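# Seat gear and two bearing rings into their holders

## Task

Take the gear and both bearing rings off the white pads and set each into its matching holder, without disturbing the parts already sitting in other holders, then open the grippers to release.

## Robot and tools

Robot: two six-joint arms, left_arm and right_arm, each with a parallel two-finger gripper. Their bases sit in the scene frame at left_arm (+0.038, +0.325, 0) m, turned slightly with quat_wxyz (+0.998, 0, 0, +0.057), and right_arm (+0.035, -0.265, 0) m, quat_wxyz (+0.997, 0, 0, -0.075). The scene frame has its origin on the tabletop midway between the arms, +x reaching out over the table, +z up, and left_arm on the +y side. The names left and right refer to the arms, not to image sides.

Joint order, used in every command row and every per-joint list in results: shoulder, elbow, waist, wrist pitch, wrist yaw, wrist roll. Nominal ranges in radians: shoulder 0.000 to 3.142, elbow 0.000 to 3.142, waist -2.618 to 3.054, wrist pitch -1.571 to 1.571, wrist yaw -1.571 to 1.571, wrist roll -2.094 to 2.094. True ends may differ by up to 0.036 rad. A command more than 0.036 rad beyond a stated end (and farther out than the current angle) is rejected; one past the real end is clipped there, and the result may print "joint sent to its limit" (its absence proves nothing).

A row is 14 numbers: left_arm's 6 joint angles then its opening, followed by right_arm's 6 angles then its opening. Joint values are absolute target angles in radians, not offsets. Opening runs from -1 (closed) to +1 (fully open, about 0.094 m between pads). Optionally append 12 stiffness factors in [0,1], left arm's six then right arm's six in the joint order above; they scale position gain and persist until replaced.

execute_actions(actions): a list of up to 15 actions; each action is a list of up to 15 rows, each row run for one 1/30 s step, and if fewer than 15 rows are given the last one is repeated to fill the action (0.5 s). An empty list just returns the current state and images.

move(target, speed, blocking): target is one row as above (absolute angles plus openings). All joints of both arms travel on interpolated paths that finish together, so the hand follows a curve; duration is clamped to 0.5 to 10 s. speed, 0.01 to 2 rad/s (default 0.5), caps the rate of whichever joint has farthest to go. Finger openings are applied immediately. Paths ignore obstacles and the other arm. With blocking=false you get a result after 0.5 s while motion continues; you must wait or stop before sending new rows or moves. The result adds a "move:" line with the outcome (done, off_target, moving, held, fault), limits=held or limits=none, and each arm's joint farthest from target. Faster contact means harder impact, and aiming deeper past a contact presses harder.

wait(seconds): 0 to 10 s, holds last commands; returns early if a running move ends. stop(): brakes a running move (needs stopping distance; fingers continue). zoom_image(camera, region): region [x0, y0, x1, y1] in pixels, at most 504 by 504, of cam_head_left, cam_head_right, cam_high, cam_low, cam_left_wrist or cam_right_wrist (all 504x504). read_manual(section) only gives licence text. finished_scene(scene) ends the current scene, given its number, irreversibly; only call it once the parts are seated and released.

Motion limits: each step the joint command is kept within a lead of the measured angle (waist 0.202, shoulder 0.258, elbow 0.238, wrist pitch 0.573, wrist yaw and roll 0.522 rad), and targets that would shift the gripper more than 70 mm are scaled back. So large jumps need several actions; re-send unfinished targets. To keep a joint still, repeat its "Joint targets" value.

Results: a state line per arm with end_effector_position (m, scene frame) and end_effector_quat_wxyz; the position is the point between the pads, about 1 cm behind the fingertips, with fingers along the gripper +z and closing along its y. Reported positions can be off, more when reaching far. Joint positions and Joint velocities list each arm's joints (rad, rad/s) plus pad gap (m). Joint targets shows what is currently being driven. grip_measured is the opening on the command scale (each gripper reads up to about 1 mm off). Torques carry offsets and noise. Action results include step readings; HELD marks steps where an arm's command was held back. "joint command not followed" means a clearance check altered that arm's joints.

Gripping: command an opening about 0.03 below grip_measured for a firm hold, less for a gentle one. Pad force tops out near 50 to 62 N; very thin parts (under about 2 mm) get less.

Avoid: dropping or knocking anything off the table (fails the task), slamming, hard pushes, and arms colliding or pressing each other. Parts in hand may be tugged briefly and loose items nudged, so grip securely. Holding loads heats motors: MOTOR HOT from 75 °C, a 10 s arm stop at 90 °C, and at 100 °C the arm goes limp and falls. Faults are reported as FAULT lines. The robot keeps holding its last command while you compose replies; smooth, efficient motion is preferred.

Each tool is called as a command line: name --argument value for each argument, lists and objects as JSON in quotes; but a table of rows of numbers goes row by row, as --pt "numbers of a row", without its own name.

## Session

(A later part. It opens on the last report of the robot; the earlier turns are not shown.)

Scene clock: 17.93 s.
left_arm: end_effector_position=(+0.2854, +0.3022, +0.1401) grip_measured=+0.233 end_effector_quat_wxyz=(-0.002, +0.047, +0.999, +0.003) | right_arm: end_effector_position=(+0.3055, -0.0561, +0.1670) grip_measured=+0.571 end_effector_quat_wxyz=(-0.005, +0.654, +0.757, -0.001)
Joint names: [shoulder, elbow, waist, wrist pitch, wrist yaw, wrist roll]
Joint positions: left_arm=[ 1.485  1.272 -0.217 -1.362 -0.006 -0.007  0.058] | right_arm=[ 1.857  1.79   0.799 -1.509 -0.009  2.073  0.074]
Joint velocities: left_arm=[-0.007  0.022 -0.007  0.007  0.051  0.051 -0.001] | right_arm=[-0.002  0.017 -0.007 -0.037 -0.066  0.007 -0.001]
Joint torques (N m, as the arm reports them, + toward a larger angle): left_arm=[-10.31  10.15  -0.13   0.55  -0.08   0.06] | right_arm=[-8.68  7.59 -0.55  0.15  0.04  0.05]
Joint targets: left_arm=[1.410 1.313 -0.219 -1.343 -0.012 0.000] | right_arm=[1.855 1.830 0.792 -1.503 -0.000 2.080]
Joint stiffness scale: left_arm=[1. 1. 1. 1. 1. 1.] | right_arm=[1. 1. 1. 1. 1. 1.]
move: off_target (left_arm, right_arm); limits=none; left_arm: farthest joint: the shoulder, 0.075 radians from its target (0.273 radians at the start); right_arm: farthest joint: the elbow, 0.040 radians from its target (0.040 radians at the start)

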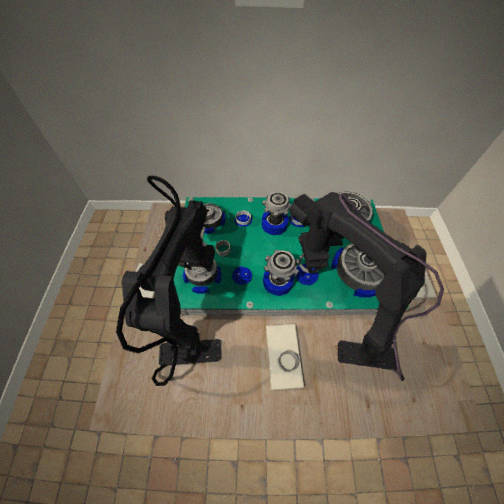

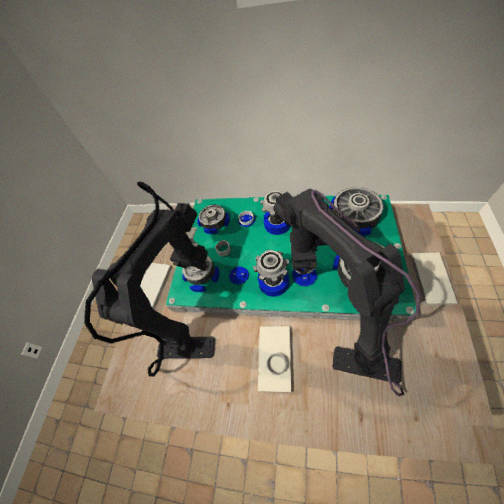

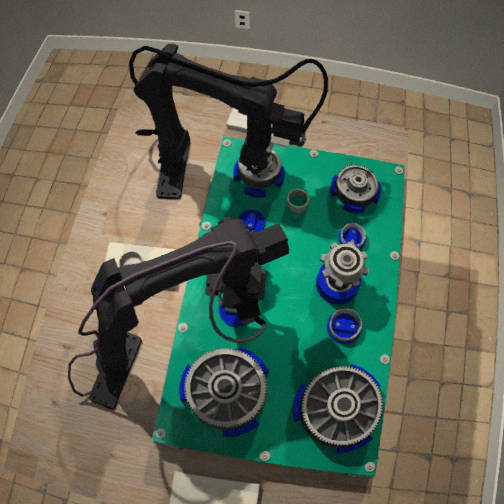

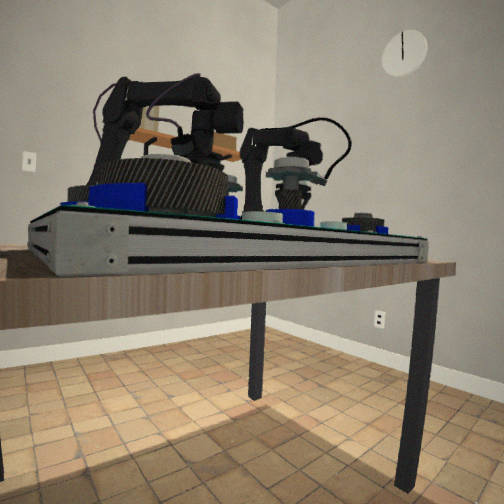

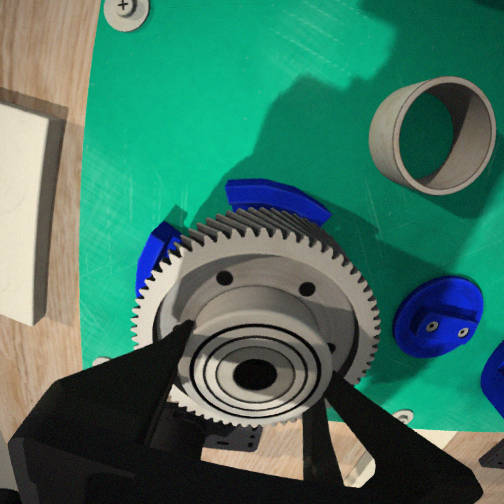

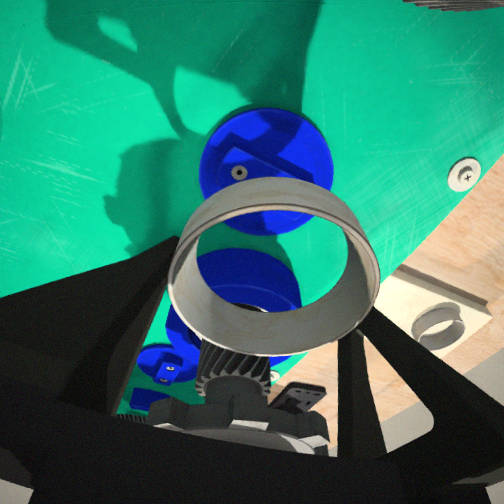

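execute_actions --actions '[[[1.41,1.311,-0.219,-1.341,-0.012,0,0.18,1.855,1.785,0.791,-1.495,0,2.08,0.52],[1.41,1.309,-0.219,-1.339,-0.012,0,0.18,1.855,1.780,0.790,-1.490,0,2.08,0.52],[1.41,1.307,-0.219,-1.337,-0.012,0,0.18,1.855,1.773,0.789,-1.483,0,2.08,0.52],[1.41,1.305,-0.219,-1.335,-0.012,0,0.18,1.855,1.763,0.788,-1.472,0,2.08,0.52],[1.41,1.303,-0.219,-1.333,-0.012,0,0.18,1.855,1.750,0.787,-1.460,0,2.08,0.52],[1.41,1.301,-0.219,-1.331,-0.012,0,0.18,1.855,1.736,0.786,-1.446,0,2.08,0.52],[1.41,1.299,-0.219,-1.329,-0.012,0,0.18,1.855,1.721,0.785,-1.430,0,2.08,0.52],[1.41,1.297,-0.219,-1.327,-0.012,0,0.18,1.855,1.705,0.784,-1.414,0,2.08,0.52],[1.41,1.295,-0.219,-1.325,-0.012,0,0.18,1.855,1.688,0.783,-1.397,0,2.08,0.52],[1.41,1.295,-0.219,-1.325,-0.012,0,0.18,1.855,1.670,0.782,-1.379,0,2.08,0.52],[1.41,1.295,-0.219,-1.325,-0.012,0,0.18,1.855,1.652,0.781,-1.361,0,2.08,0.52],[1.41,1.295,-0.219,-1.325,-0.012,0,0.18,1.855,1.635,0.781,-1.344,0,2.08,0.52],[1.41,1.295,-0.219,-1.325,-0.012,0,0.18,1.855,1.619,0.781,-1.328,0,2.08,0.52],[1.41,1.295,-0.219,-1.325,-0.012,0,0.18,1.855,1.604,0.781,-1.312,0,2.08,0.52],[1.41,1.295,-0.219,-1.325,-0.012,0,0.18,1.855,1.590,0.781,-1.298,0,2.08,0.52]],[[1.41,1.295,-0.219,-1.325,-0.012,0,0.18,1.855,1.577,0.781,-1.286,0,2.08,0.52],[1.41,1.295,-0.219,-1.325,-0.012,0,0.18,1.855,1.567,0.781,-1.275,0,2.08,0.52],[1.41,1.295,-0.219,-1.325,-0.012,0,0.18,1.855,1.560,0.781,-1.268,0,2.08,0.52],[1.41,1.295,-0.219,-1.325,-0.012,0,0.18,1.855,1.555,0.781,-1.263,0,2.08,0.52],[1.41,1.295,-0.219,-1.325,-0.012,0,0.18,1.855,1.553,0.781,-1.261,0,2.08,0.52]]]'

zoom_image --camera "cam_left_wrist" --region '[120, 160, 400, 320]'

zoom_image --camera "cam_high" --region '[225, 140, 295, 200]'

zoom_image --camera "cam_right_wrist" --region '[140, 130, 420, 380]'

Scene clock: 20.67 s.
left_arm: end_effector_position=(+0.2853, +0.3022, +0.1352) grip_measured=+0.233 end_effector_quat_wxyz=(-0.002, +0.047, +0.999, +0.003) | right_arm: end_effector_position=(+0.3100, -0.0567, +0.1072) grip_measured=+0.571 end_effector_quat_wxyz=(-0.005, +0.657, +0.754, -0.001)
Joint names: [shoulder, elbow, waist, wrist pitch, wrist yaw, wrist roll]
Joint positions: left_arm=[ 1.485  1.253 -0.217 -1.343 -0.006 -0.007  0.058] | right_arm=[ 1.857  1.552  0.79  -1.271 -0.009  2.074  0.074]
Joint velocities: left_arm=[-0.012  0.007  0.002  0.022  0.022 -0.022 -0.   ] | right_arm=[ 0.007 -0.027  0.012  0.037 -0.007  0.022 -0.   ]
Joint torques (N m, as the arm reports them, + toward a larger angle): left_arm=[-10.26  10.27  -0.14   0.55  -0.08   0.06] | right_arm=[-8.77  5.13 -0.74  0.18  0.04  0.05]
Joint targets: left_arm=[1.410 1.295 -0.219 -1.325 -0.012 0.000] | right_arm=[1.855 1.553 0.781 -1.261 -0.000 2.080]
Joint stiffness scale: left_arm=[1. 1. 1. 1. 1. 1.] | right_arm=[1. 1. 1. 1. 1. 1.]
Step readings (joint positions; steps 1 to 15: 1st action; 16 to 30: 2nd action):
0: left_arm=[1.485 1.272 -0.217 -1.362 -0.006 -0.007] | right_arm=[1.857 1.790 0.799 -1.509 -0.009 2.074]
1: left_arm=[1.485 1.272 -0.217 -1.362 -0.006 -0.007] | right_arm=[1.857 1.790 0.799 -1.508 -0.009 2.074]
2: left_arm=[1.485 1.272 -0.217 -1.362 -0.006 -0.007] | right_arm=[1.857 1.790 0.799 -1.506 -0.009 2.074]
4: left_arm=[1.485 1.272 -0.217 -1.361 -0.006 -0.007] | right_arm=[1.857 1.782 0.799 -1.498 -0.009 2.074]
8: left_arm=[1.485 1.265 -0.217 -1.352 -0.006 -0.007] | right_arm=[1.857 1.735 0.798 -1.464 -0.009 2.074]
15: left_arm=[1.485 1.253 -0.217 -1.345 -0.006 -0.007] | right_arm=[1.857 1.615 0.790 -1.367 -0.009 2.074]
16: left_arm=[1.485 1.253 -0.217 -1.345 -0.006 -0.007] | right_arm=[1.857 1.600 0.790 -1.352 -0.009 2.074]
17: left_arm=[1.485 1.253 -0.217 -1.345 -0.006 -0.007] | right_arm=[1.857 1.587 0.790 -1.339 -0.009 2.074]
19: left_arm=[1.485 1.253 -0.217 -1.343 -0.006 -0.007] | right_arm=[1.857 1.565 0.790 -1.316 -0.009 2.074]
23: left_arm=[1.485 1.253 -0.217 -1.343 -0.006 -0.007] | right_arm=[1.857 1.552 0.790 -1.289 -0.009 2.074]
30: Joint positions above

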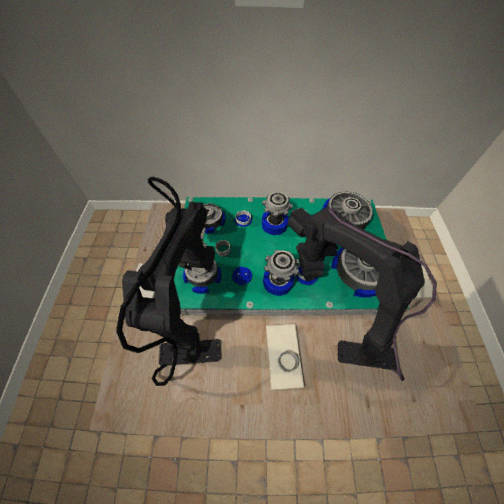

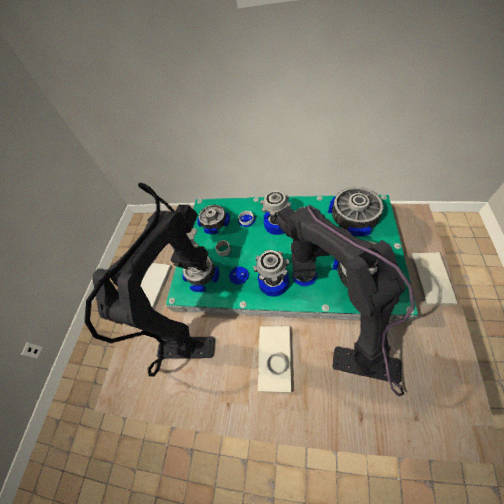

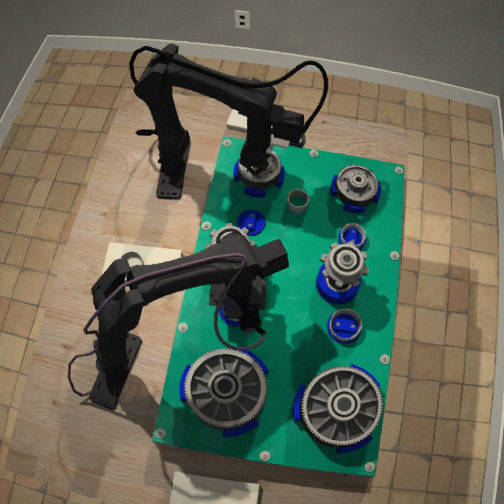

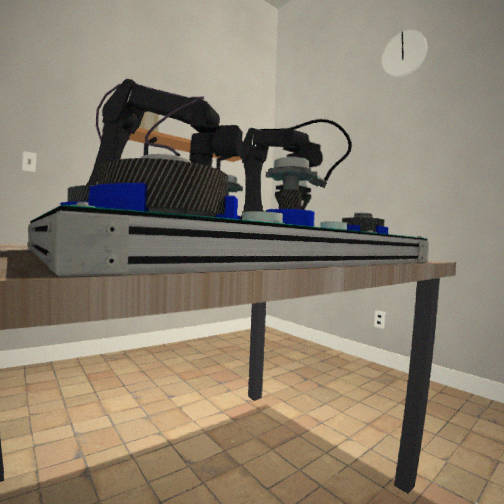

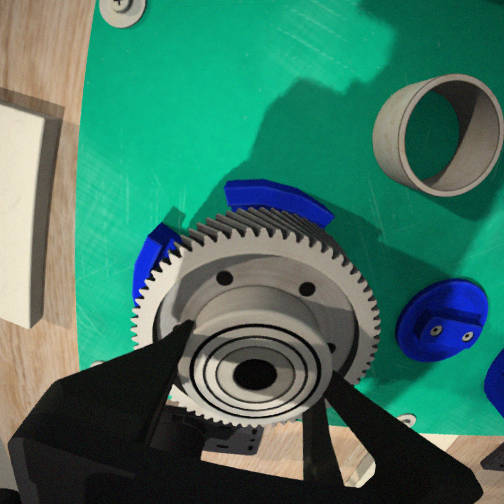

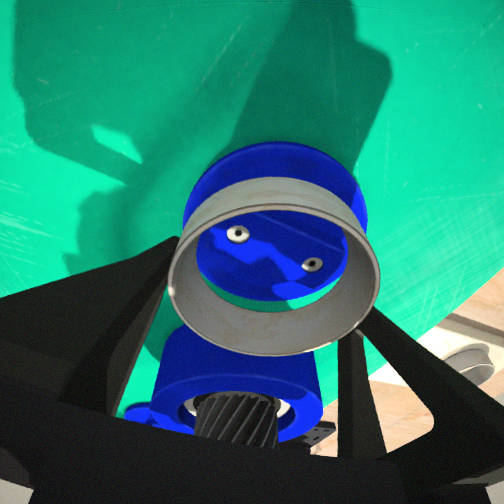

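Region (120, 160, 400, 320) of cam_left_wrist's 504x504 image, scaled by 1.800, with more detail than that image has; it fills the top 288 rows of this view, and the rest is white.

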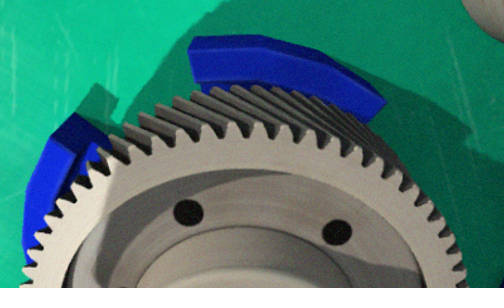

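Region (225, 140, 295, 200) of cam_high's 504x504 image, scaled by 7.200, with more detail than that image has; it fills the top 432 rows of this view, and the rest is white.

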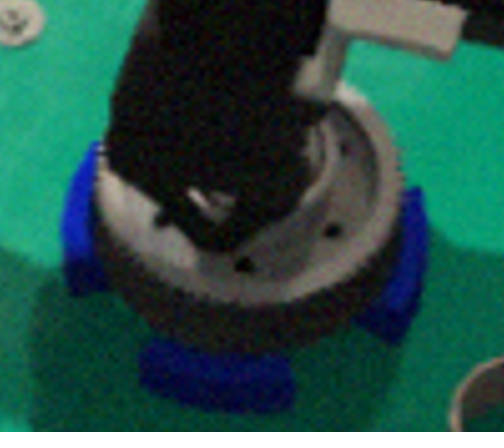

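Region (140, 130, 420, 380) of cam_right_wrist's 504x504 image, scaled by 1.800, with more detail than that image has; it fills the top 450 rows of this view, and the rest is white.

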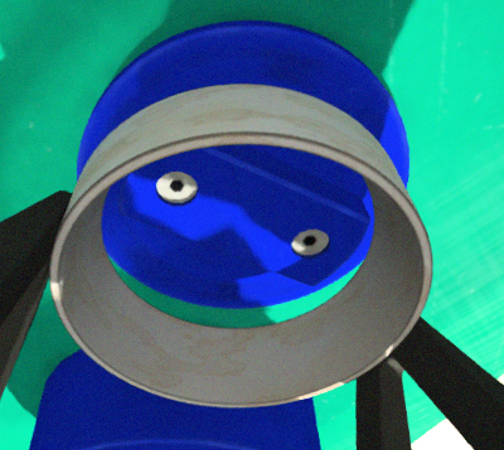

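zoom_image --camera "cam_left_wrist" --region '[210, 170, 350, 250]'

zoom_image --camera "cam_left_wrist" --region '[120, 210, 220, 310]'

Region (210, 170, 350, 250) of cam_left_wrist's 504x504 image, scaled by 3.600, with more detail than that image has; it fills the top 288 rows of this view, and the rest is white.

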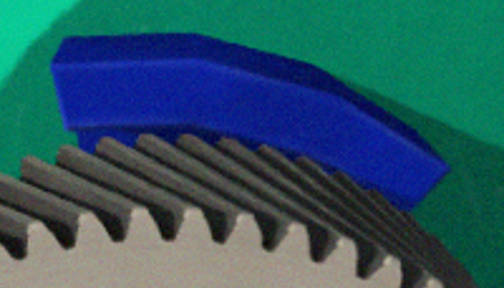

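Region (120, 210, 220, 310) of cam_left_wrist's 504x504 image, scaled by 5.040, with more detail than that image has.

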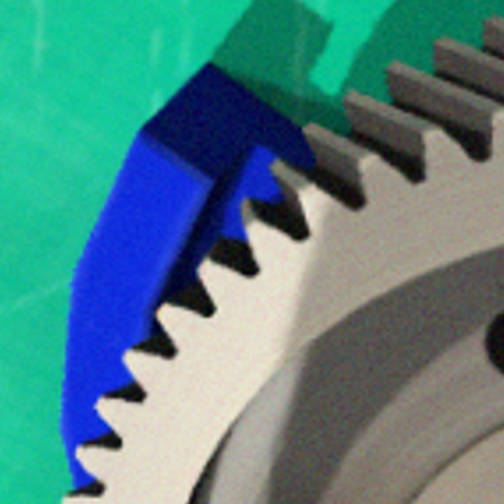

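execute_actions --actions '[[[1.41,1.294,-0.219,-1.325,-0.015,0,0.18,1.855,1.549,0.781,-1.260,0,2.08,0.52],[1.41,1.293,-0.219,-1.325,-0.018,0,0.18,1.855,1.546,0.781,-1.259,0,2.08,0.52],[1.41,1.292,-0.219,-1.325,-0.020,0,0.18,1.855,1.544,0.781,-1.258,0,2.08,0.52],[1.41,1.291,-0.219,-1.325,-0.020,0,0.18,1.855,1.542,0.781,-1.257,0,2.08,0.52],[1.41,1.290,-0.219,-1.325,-0.020,0,0.18,1.855,1.540,0.781,-1.256,0,2.08,0.52],[1.41,1.290,-0.219,-1.325,-0.020,0,0.18,1.855,1.538,0.781,-1.255,0,2.08,0.52]]]'

zoom_image --camera "cam_left_wrist" --region '[210, 170, 350, 250]'

zoom_image --camera "cam_right_wrist" --region '[140, 130, 420, 380]'

zoom_image --camera "cam_left_wrist" --region '[120, 210, 220, 310]'

Scene clock: 23.13 s.
left_arm: end_effector_position=(+0.2852, +0.3032, +0.1334) grip_measured=+0.233 end_effector_quat_wxyz=(-0.002, +0.048, +0.999, +0.006) | right_arm: end_effector_position=(+0.3090, -0.0574, +0.1038) grip_measured=+0.571 end_effector_quat_wxyz=(-0.005, +0.657, +0.754, -0.004)
Joint names: [shoulder, elbow, waist, wrist pitch, wrist yaw, wrist roll]
Joint positions: left_arm=[ 1.484  1.244 -0.217 -1.335 -0.012 -0.007  0.058] | right_arm=[ 1.857  1.539  0.79  -1.262 -0.009  2.074  0.074]
Joint velocities: left_arm=[ 0.017 -0.012  0.002 -0.007 -0.022  0.007 -0.   ] | right_arm=[-0.002  0.012  0.002 -0.037 -0.051  0.022 -0.001]
Joint torques (N m, as the arm reports them, + toward a larger angle): left_arm=[-10.18  10.64  -0.1    0.46  -0.11   0.07] | right_arm=[-8.68  5.02 -0.73  0.14  0.04  0.05]
Joint targets: left_arm=[1.410 1.290 -0.219 -1.325 -0.020 -0.000] | right_arm=[1.855 1.538 0.781 -1.255 0.000 2.080]
Joint stiffness scale: left_arm=[1. 1. 1. 1. 1. 1.] | right_arm=[1. 1. 1. 1. 1. 1.]
Step readings (joint positions):
0: left_arm=[1.484 1.244 -0.217 -1.335 -0.007 -0.007] | right_arm=[1.857 1.552 0.790 -1.268 -0.009 2.074]
1: left_arm=[1.484 1.244 -0.217 -1.335 -0.007 -0.007] | right_arm=[1.857 1.552 0.790 -1.268 -0.009 2.074]
2: left_arm=[1.484 1.244 -0.217 -1.335 -0.007 -0.007] | right_arm=[1.857 1.552 0.790 -1.268 -0.009 2.074]
4: left_arm=[1.484 1.244 -0.217 -1.335 -0.009 -0.007] | right_arm=[1.857 1.552 0.790 -1.267 -0.009 2.074]
8: left_arm=[1.484 1.244 -0.217 -1.335 -0.011 -0.007] | right_arm=[1.857 1.542 0.790 -1.262 -0.009 2.074]
15: Joint positions above

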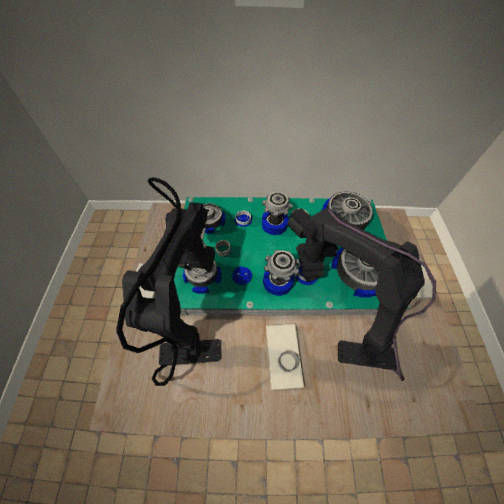

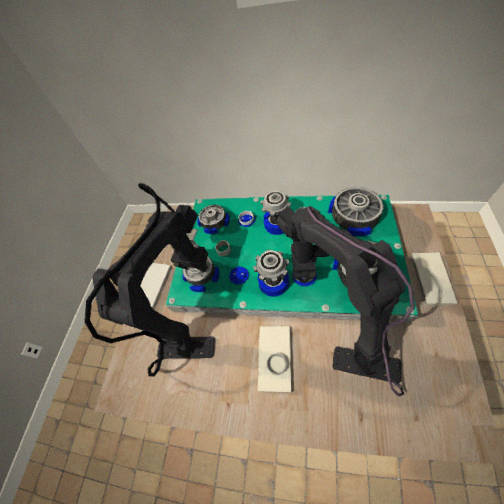

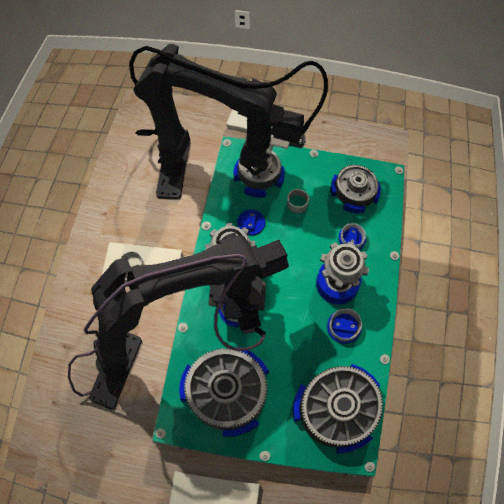

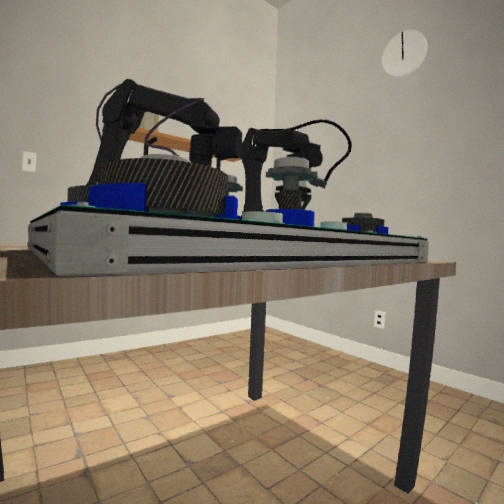

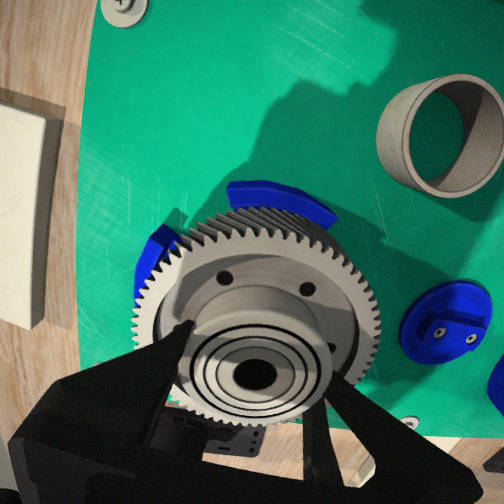

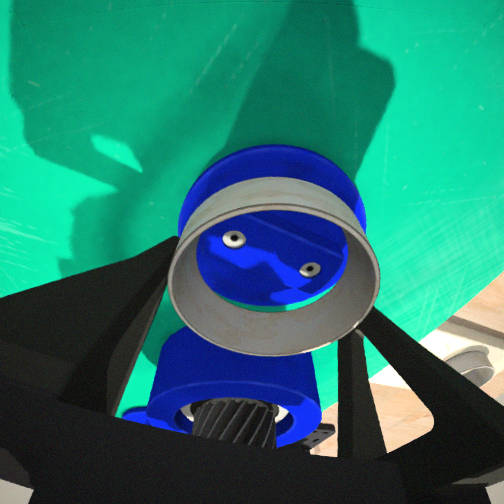

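Region (210, 170, 350, 250) of cam_left_wrist's 504x504 image, scaled by 3.600, with more detail than that image has; it fills the top 288 rows of this view, and the rest is white.

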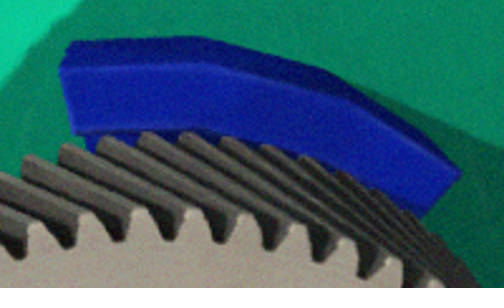

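Region (140, 130, 420, 380) of cam_right_wrist's 504x504 image, scaled by 1.800, with more detail than that image has; it fills the top 450 rows of this view, and the rest is white.

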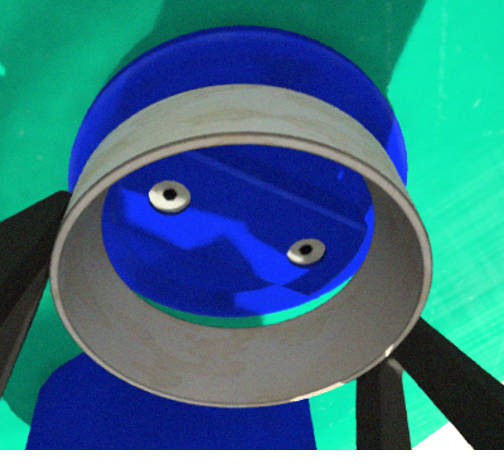

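Region (120, 210, 220, 310) of cam_left_wrist's 504x504 image, scaled by 5.040, with more detail than that image has.

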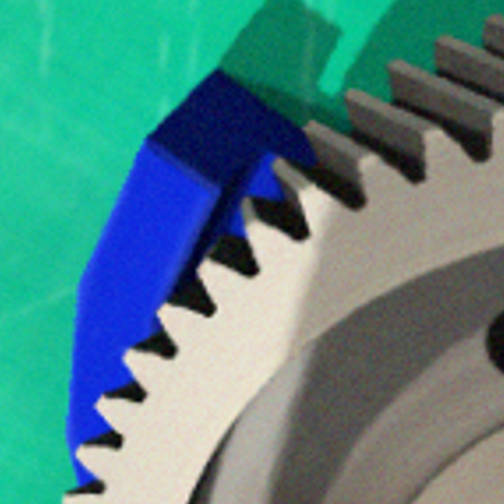

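execute_actions --actions '[]'

Scene clock: 24.57 s.
left_arm: end_effector_position=(+0.2852, +0.3032, +0.1334) grip_measured=+0.233 end_effector_quat_wxyz=(-0.002, +0.048, +0.999, +0.006) | right_arm: end_effector_position=(+0.3090, -0.0574, +0.1038) grip_measured=+0.571 end_effector_quat_wxyz=(-0.005, +0.657, +0.754, -0.004)
Joint names: [shoulder, elbow, waist, wrist pitch, wrist yaw, wrist roll]
Joint positions: left_arm=[ 1.484  1.244 -0.217 -1.335 -0.012 -0.007  0.058] | right_arm=[ 1.857  1.539  0.79  -1.262 -0.009  2.074  0.074]
Joint velocities: left_arm=[-0.002 -0.017 -0.007 -0.022 -0.066 -0.022 -0.001] | right_arm=[-0.002 -0.017 -0.002 -0.051 -0.022 -0.037 -0.002]
Joint torques (N m, as the arm reports them, + toward a larger angle): left_arm=[-10.19  10.56  -0.07   0.47  -0.1    0.04] | right_arm=[-8.74  4.98 -0.71  0.15  0.04  0.07]
Joint targets: left_arm=[1.410 1.290 -0.219 -1.325 -0.020 -0.000] | right_arm=[1.855 1.538 0.781 -1.255 0.000 2.080]
Joint stiffness scale: left_arm=[1. 1. 1. 1. 1. 1.] | right_arm=[1. 1. 1. 1. 1. 1.]

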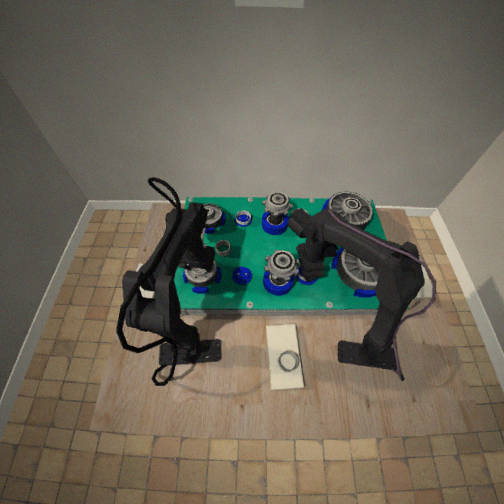

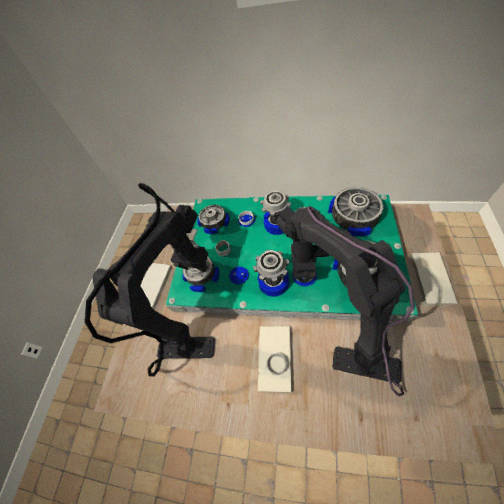

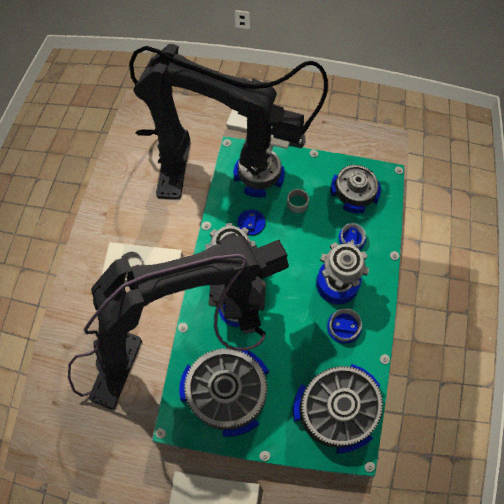

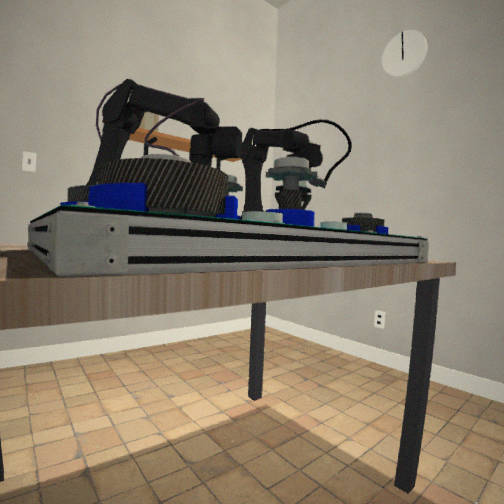

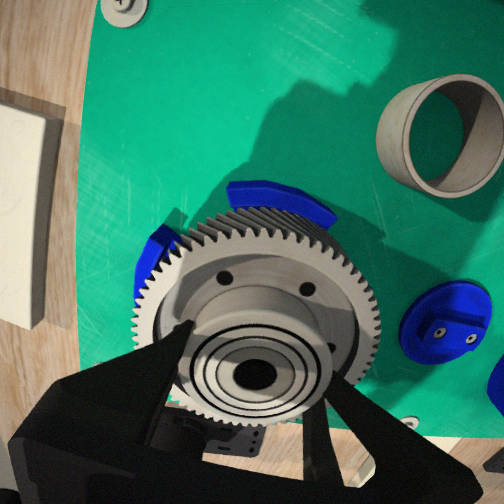

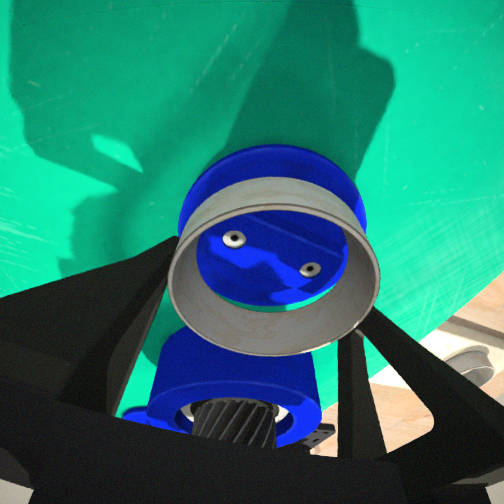

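execute_actions --actions '[[[1.41,1.31,-0.219,-1.340,-0.020,0,0.18,1.855,1.536,0.781,-1.253,0,2.08,0.52],[1.41,1.325,-0.219,-1.348,-0.020,0,0.18,1.855,1.534,0.781,-1.251,0,2.08,0.52],[1.41,1.333,-0.219,-1.352,-0.020,0,0.18,1.855,1.532,0.781,-1.249,0,2.08,0.52],[1.41,1.333,-0.219,-1.354,-0.020,0,0.18,1.855,1.530,0.781,-1.247,0,2.08,0.52],[1.41,1.333,-0.219,-1.354,-0.020,0,0.18,1.855,1.528,0.781,-1.245,0,2.08,0.52],[1.41,1.333,-0.219,-1.354,-0.020,0,0.18,1.855,1.526,0.781,-1.243,0,2.08,0.52],[1.41,1.333,-0.219,-1.354,-0.020,0,0.18,1.855,1.524,0.781,-1.241,0,2.08,0.52],[1.41,1.333,-0.219,-1.354,-0.020,0,0.18,1.855,1.522,0.781,-1.239,0,2.08,0.52],[1.41,1.333,-0.219,-1.354,-0.020,0,0.18,1.855,1.520,0.781,-1.237,0,2.08,0.52],[1.41,1.333,-0.219,-1.354,-0.020,0,0.18,1.855,1.518,0.781,-1.235,0,2.08,0.52],[1.41,1.333,-0.219,-1.354,-0.020,0,0.18,1.855,1.516,0.781,-1.233,0,2.08,0.52],[1.41,1.333,-0.219,-1.354,-0.020,0,0.18,1.855,1.514,0.781,-1.231,0,2.08,0.52],[1.41,1.333,-0.219,-1.354,-0.020,0,0.18,1.855,1.512,0.781,-1.229,0,2.08,0.52],[1.41,1.333,-0.219,-1.354,-0.020,0,0.18,1.855,1.510,0.781,-1.227,0,2.08,0.52],[1.41,1.333,-0.219,-1.354,-0.020,0,0.18,1.855,1.508,0.781,-1.225,0,2.08,0.52]]]'

Scene clock: 25.87 s.
left_arm: end_effector_position=(+0.2849, +0.3034, +0.1334) grip_measured=+0.233 end_effector_quat_wxyz=(-0.002, +0.048, +0.999, +0.006) | right_arm: end_effector_position=(+0.3084, -0.0579, +0.0976) grip_measured=+0.571 end_effector_quat_wxyz=(-0.005, +0.657, +0.754, -0.004)
Joint names: [shoulder, elbow, waist, wrist pitch, wrist yaw, wrist roll]
Joint positions: left_arm=[ 1.484  1.244 -0.217 -1.337 -0.012 -0.007  0.058] | right_arm=[ 1.857  1.514  0.79  -1.238 -0.009  2.074  0.074]
Joint velocities: left_arm=[-0.017 -0.017 -0.012 -0.022  0.037 -0.007 -0.001] | right_arm=[ 0.002 -0.071  0.002  0.066 -0.022  0.007 -0.   ]
Joint torques (N m, as the arm reports them, + toward a larger angle): left_arm=[-10.22  14.48  -0.11   0.12  -0.11   0.03] | right_arm=[-8.73  4.9  -0.73  0.11  0.03  0.05]
Joint targets: left_arm=[1.410 1.333 -0.219 -1.354 -0.020 -0.000] | right_arm=[1.855 1.508 0.781 -1.225 -0.000 2.080]
Joint stiffness scale: left_arm=[1. 1. 1. 1. 1. 1.] | right_arm=[1. 1. 1. 1. 1. 1.]
Step readings (joint positions):
0: left_arm=[1.484 1.244 -0.217 -1.335 -0.012 -0.007] | right_arm=[1.857 1.539 0.790 -1.262 -0.009 2.074]
1: left_arm=[1.484 1.244 -0.217 -1.335 -0.012 -0.007] | right_arm=[1.857 1.539 0.790 -1.262 -0.009 2.074]
2: left_arm=[1.484 1.244 -0.217 -1.335 -0.012 -0.007] | right_arm=[1.857 1.539 0.790 -1.261 -0.009 2.074]
4: left_arm=[1.484 1.244 -0.217 -1.335 -0.012 -0.007] | right_arm=[1.857 1.539 0.790 -1.259 -0.009 2.074]
8: left_arm=[1.484 1.244 -0.217 -1.337 -0.012 -0.007] | right_arm=[1.857 1.530 0.790 -1.251 -0.009 2.074]
15: Joint positions above

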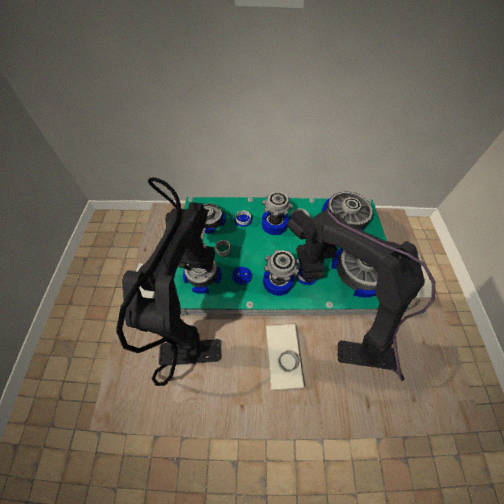

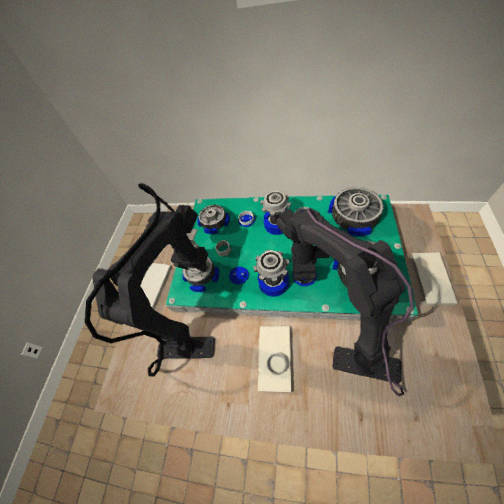

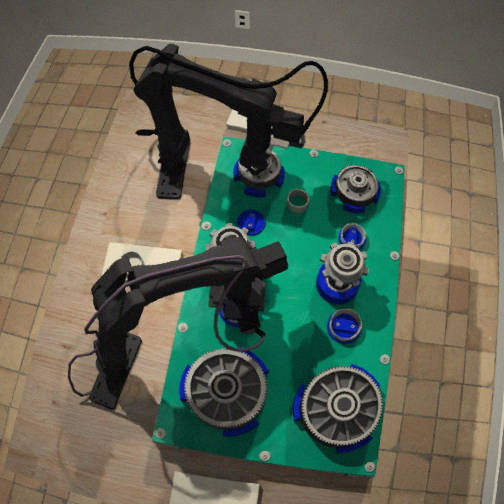

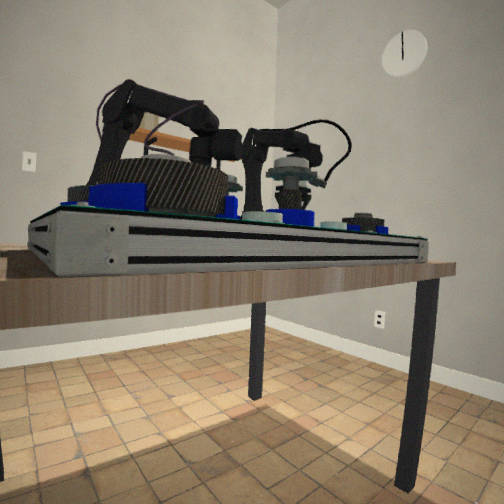

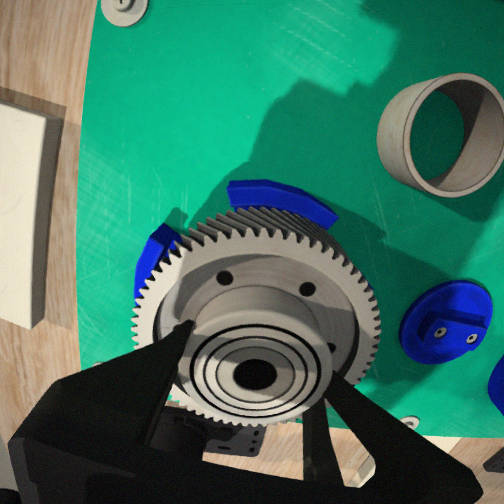

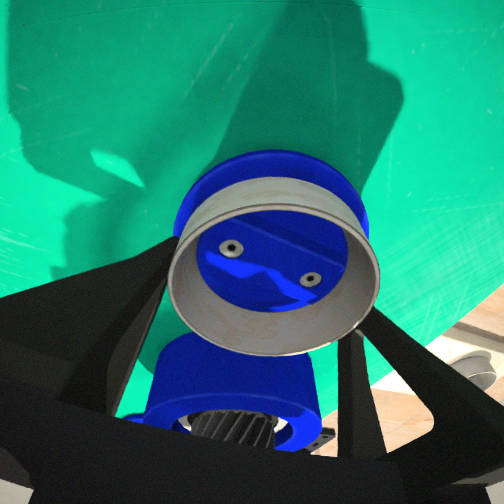

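execute_actions --actions '[[[1.41,1.336,-0.219,-1.357,-0.020,0,0.18,1.855,1.506,0.781,-1.223,0,2.08,0.52],[1.41,1.338,-0.219,-1.359,-0.020,0,0.18,1.855,1.504,0.781,-1.221,0,2.08,0.52],[1.41,1.338,-0.219,-1.361,-0.020,0,0.18,1.855,1.502,0.781,-1.219,0,2.08,0.52],[1.41,1.338,-0.219,-1.362,-0.020,0,0.18,1.855,1.500,0.781,-1.217,0,2.08,0.52],[1.41,1.338,-0.219,-1.362,-0.020,0,0.18,1.855,1.498,0.781,-1.215,0,2.08,0.52],[1.41,1.338,-0.219,-1.362,-0.020,0,0.18,1.855,1.496,0.781,-1.213,0,2.08,0.52],[1.41,1.338,-0.219,-1.362,-0.020,0,0.18,1.855,1.494,0.781,-1.211,0,2.08,0.52],[1.41,1.338,-0.219,-1.362,-0.020,0,0.18,1.855,1.492,0.781,-1.209,0,2.08,0.52],[1.41,1.338,-0.219,-1.362,-0.020,0,0.18,1.855,1.490,0.781,-1.208,0,2.08,0.52]]]'

zoom_image --camera "cam_left_wrist" --region '[120, 160, 360, 320]'

Scene clock: 26.93 s.
left_arm: end_effector_position=(+0.2828, +0.3036, +0.1334) grip_measured=+0.233 end_effector_quat_wxyz=(-0.007, +0.048, +0.999, +0.007) | right_arm: end_effector_position=(+0.3086, -0.0580, +0.0928) grip_measured=+0.571 end_effector_quat_wxyz=(-0.004, +0.657, +0.754, -0.003)
Joint names: [shoulder, elbow, waist, wrist pitch, wrist yaw, wrist roll]
Joint positions: left_arm=[ 1.484  1.244 -0.217 -1.345 -0.012 -0.007  0.058] | right_arm=[ 1.857  1.495  0.79  -1.216 -0.007  2.074  0.074]
Joint velocities: left_arm=[-0.002  0.012 -0.002  0.007 -0.022 -0.051 -0.001] | right_arm=[-0.002  0.002  0.007 -0.037  0.081 -0.037 -0.001]
Joint torques (N m, as the arm reports them, + toward a larger angle): left_arm=[-10.15  14.92  -0.12   0.1   -0.08   0.04] | right_arm=[-8.79  4.7  -0.72  0.18  0.06  0.06]
Joint targets: left_arm=[1.410 1.338 -0.219 -1.362 -0.020 0.000] | right_arm=[1.855 1.490 0.781 -1.208 0.000 2.080]
Joint stiffness scale: left_arm=[1. 1. 1. 1. 1. 1.] | right_arm=[1. 1. 1. 1. 1. 1.]
Step readings (joint positions):
0: left_arm=[1.484 1.244 -0.217 -1.337 -0.012 -0.007] | right_arm=[1.857 1.510 0.790 -1.232 -0.009 2.074]
1: left_arm=[1.484 1.244 -0.217 -1.337 -0.012 -0.007] | right_arm=[1.857 1.510 0.790 -1.232 -0.009 2.074]
2: left_arm=[1.484 1.244 -0.217 -1.337 -0.012 -0.007] | right_arm=[1.857 1.510 0.790 -1.231 -0.009 2.074]
4: left_arm=[1.484 1.244 -0.217 -1.338 -0.012 -0.007] | right_arm=[1.857 1.509 0.790 -1.230 -0.009 2.074]
8: left_arm=[1.484 1.244 -0.217 -1.342 -0.012 -0.007] | right_arm=[1.857 1.499 0.790 -1.222 -0.008 2.074]
15: Joint positions above

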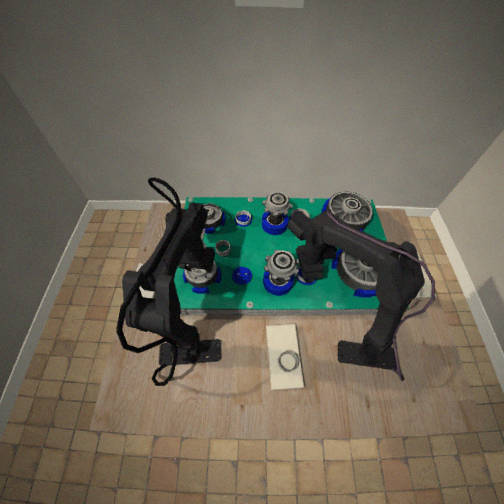

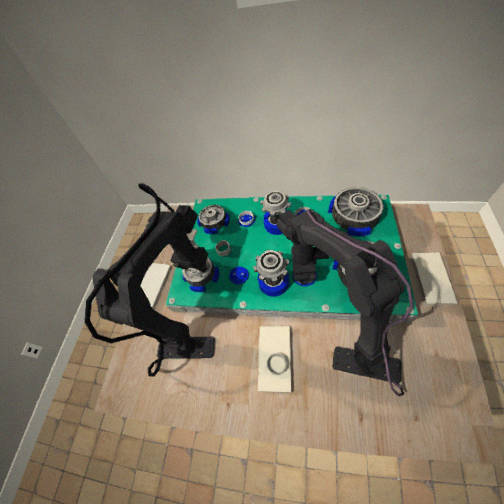

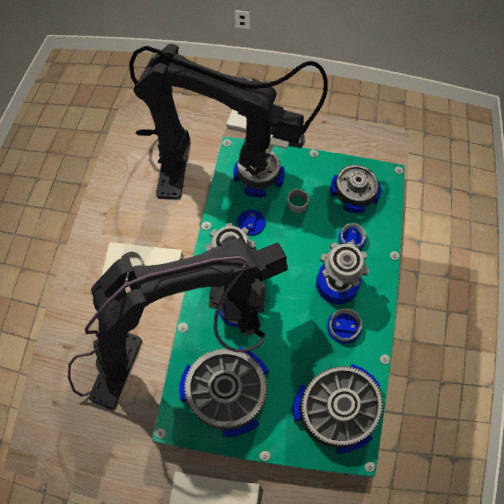

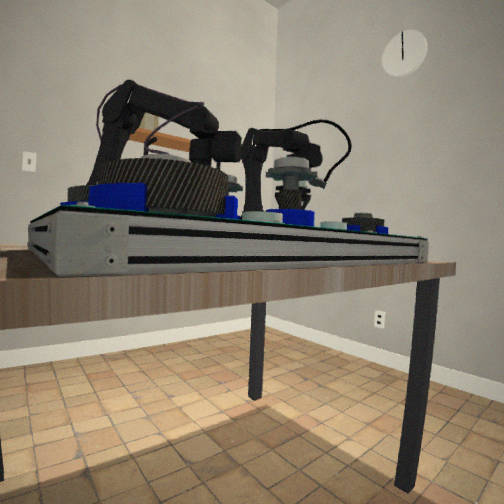

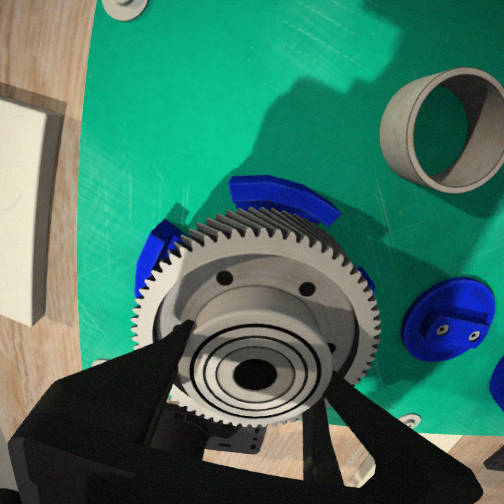

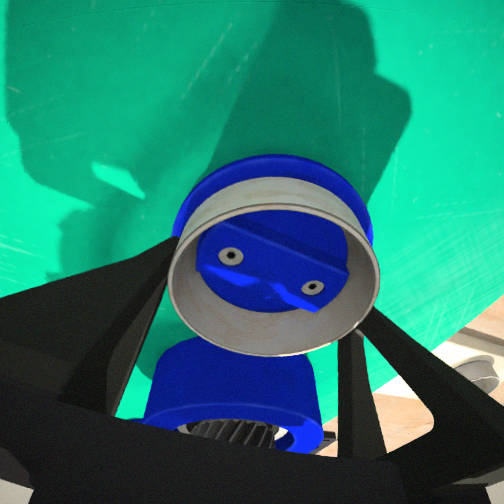

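Region (120, 160, 360, 320) of cam_left_wrist's 504x504 image, scaled by 2.100, with more detail than that image has.

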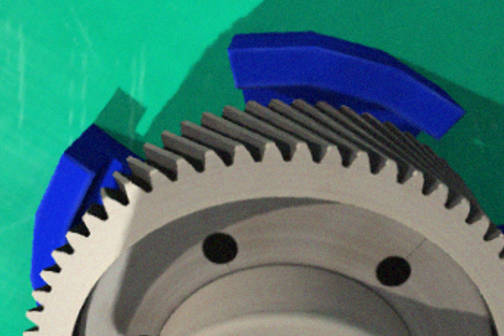

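execute_actions --actions '[[[1.41,1.31,-0.219,-1.345,-0.020,0,0.18,1.855,1.495,0.781,-1.212,0,2.08,0.85],[1.41,1.295,-0.219,-1.335,-0.020,0,0.18,1.855,1.495,0.781,-1.212,0,2.08,0.85],[1.41,1.286,-0.219,-1.330,-0.020,0,0.18,1.855,1.495,0.781,-1.212,0,2.08,0.85],[1.41,1.283,-0.219,-1.327,-0.020,0,0.18,1.855,1.495,0.781,-1.212,0,2.08,0.85],[1.41,1.280,-0.219,-1.324,-0.020,0,0.18,1.855,1.495,0.781,-1.212,0,2.08,0.85],[1.41,1.277,-0.219,-1.321,-0.020,0,0.18,1.855,1.495,0.781,-1.212,0,2.08,0.85],[1.41,1.274,-0.219,-1.318,-0.020,0,0.18,1.855,1.495,0.781,-1.212,0,2.08,0.85],[1.41,1.271,-0.219,-1.315,-0.020,0,0.18,1.855,1.495,0.781,-1.212,0,2.08,0.85],[1.41,1.268,-0.219,-1.312,-0.020,0,0.18,1.855,1.51,0.781,-1.215,0,2.08,0.85],[1.41,1.265,-0.219,-1.309,-0.020,0,0.18,1.855,1.525,0.781,-1.225,0,2.08,0.85],[1.41,1.262,-0.219,-1.306,-0.020,0,0.18,1.855,1.54,0.781,-1.24,0,2.08,0.85],[1.41,1.262,-0.219,-1.306,-0.020,0,0.18,1.855,1.555,0.781,-1.255,0,2.08,0.85],[1.41,1.262,-0.219,-1.306,-0.020,0,0.18,1.855,1.57,0.781,-1.27,0,2.08,0.85],[1.41,1.262,-0.219,-1.306,-0.020,0,0.18,1.855,1.585,0.781,-1.285,0,2.08,0.85],[1.41,1.262,-0.219,-1.306,-0.020,0,0.18,1.855,1.60,0.781,-1.30,0,2.08,0.85]]]'

Scene clock: 28.47 s.
left_arm: end_effector_position=(+0.2828, +0.3041, +0.1275) grip_measured=+0.233 end_effector_quat_wxyz=(-0.007, +0.048, +0.999, +0.008) | right_arm: end_effector_position=(+0.3129, -0.0548, +0.1046) grip_measured=+0.848 end_effector_quat_wxyz=(-0.003, +0.657, +0.754, +0.005)
Joint names: [shoulder, elbow, waist, wrist pitch, wrist yaw, wrist roll]
Joint positions: left_arm=[ 1.484  1.221 -0.217 -1.322 -0.016 -0.007  0.058] | right_arm=[ 1.857  1.542  0.79  -1.246 -0.007  2.074  0.087]
Joint velocities: left_arm=[-0.017  0.002  0.002  0.051 -0.022 -0.007 -0.   ] | right_arm=[-0.002  0.486 -0.022 -0.212 -0.022 -0.007 -0.001]
Joint torques (N m, as the arm reports them, + toward a larger angle): left_arm=[-10.2   10.24  -0.07   0.45  -0.09   0.07] | right_arm=[-8.77  6.96 -0.75 -0.01  0.03  0.05]
Joint targets: left_arm=[1.410 1.262 -0.219 -1.306 -0.020 -0.000] | right_arm=[1.855 1.600 0.781 -1.300 -0.000 2.080]
Joint stiffness scale: left_arm=[1. 1. 1. 1. 1. 1.] | right_arm=[1. 1. 1. 1. 1. 1.]
Step readings (joint positions):
0: left_arm=[1.484 1.244 -0.217 -1.345 -0.012 -0.007] | right_arm=[1.857 1.495 0.790 -1.216 -0.007 2.074]
1: left_arm=[1.484 1.244 -0.217 -1.345 -0.012 -0.007] | right_arm=[1.857 1.495 0.790 -1.216 -0.007 2.074]
2: left_arm=[1.484 1.244 -0.217 -1.345 -0.012 -0.007] | right_arm=[1.857 1.495 0.790 -1.216 -0.007 2.074]
4: left_arm=[1.484 1.244 -0.217 -1.345 -0.012 -0.007] | right_arm=[1.857 1.495 0.790 -1.216 -0.007 2.074]
8: left_arm=[1.484 1.243 -0.217 -1.341 -0.012 -0.007] | right_arm=[1.857 1.495 0.790 -1.216 -0.007 2.074]
15: Joint positions above

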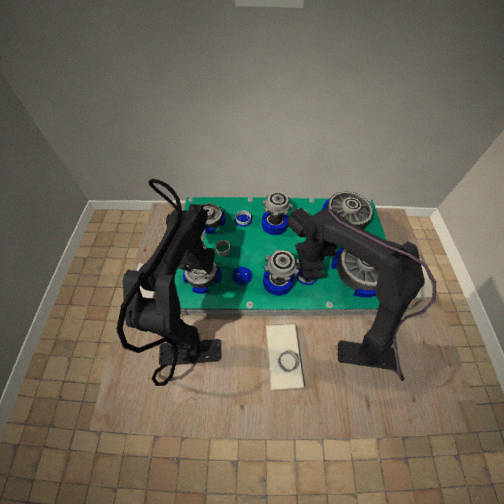

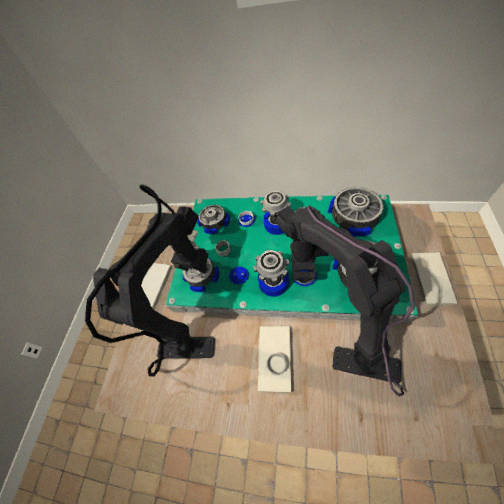

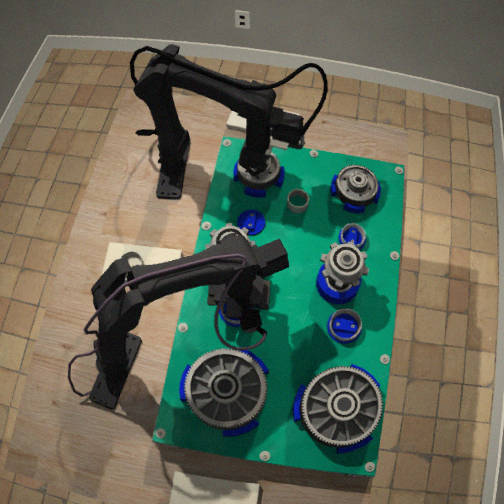

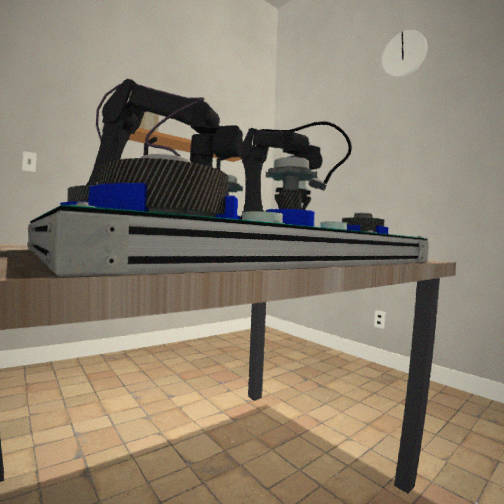

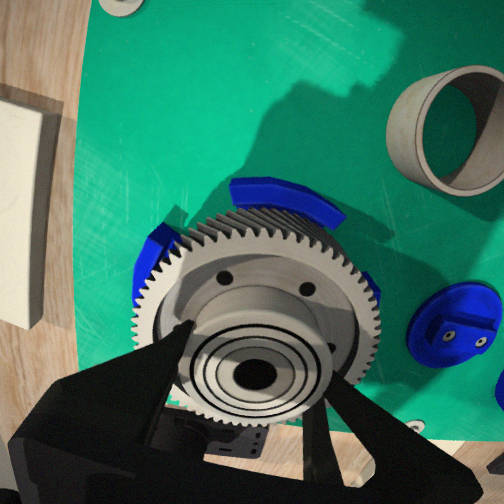

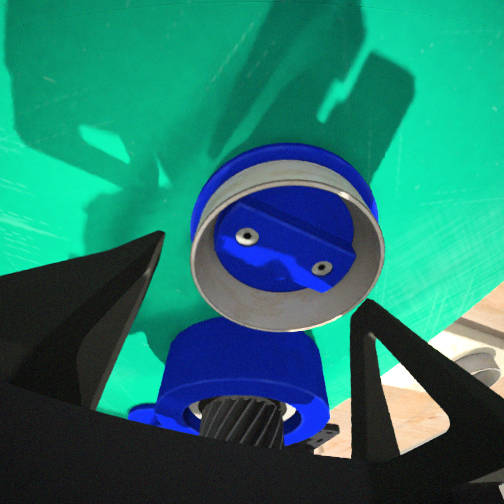

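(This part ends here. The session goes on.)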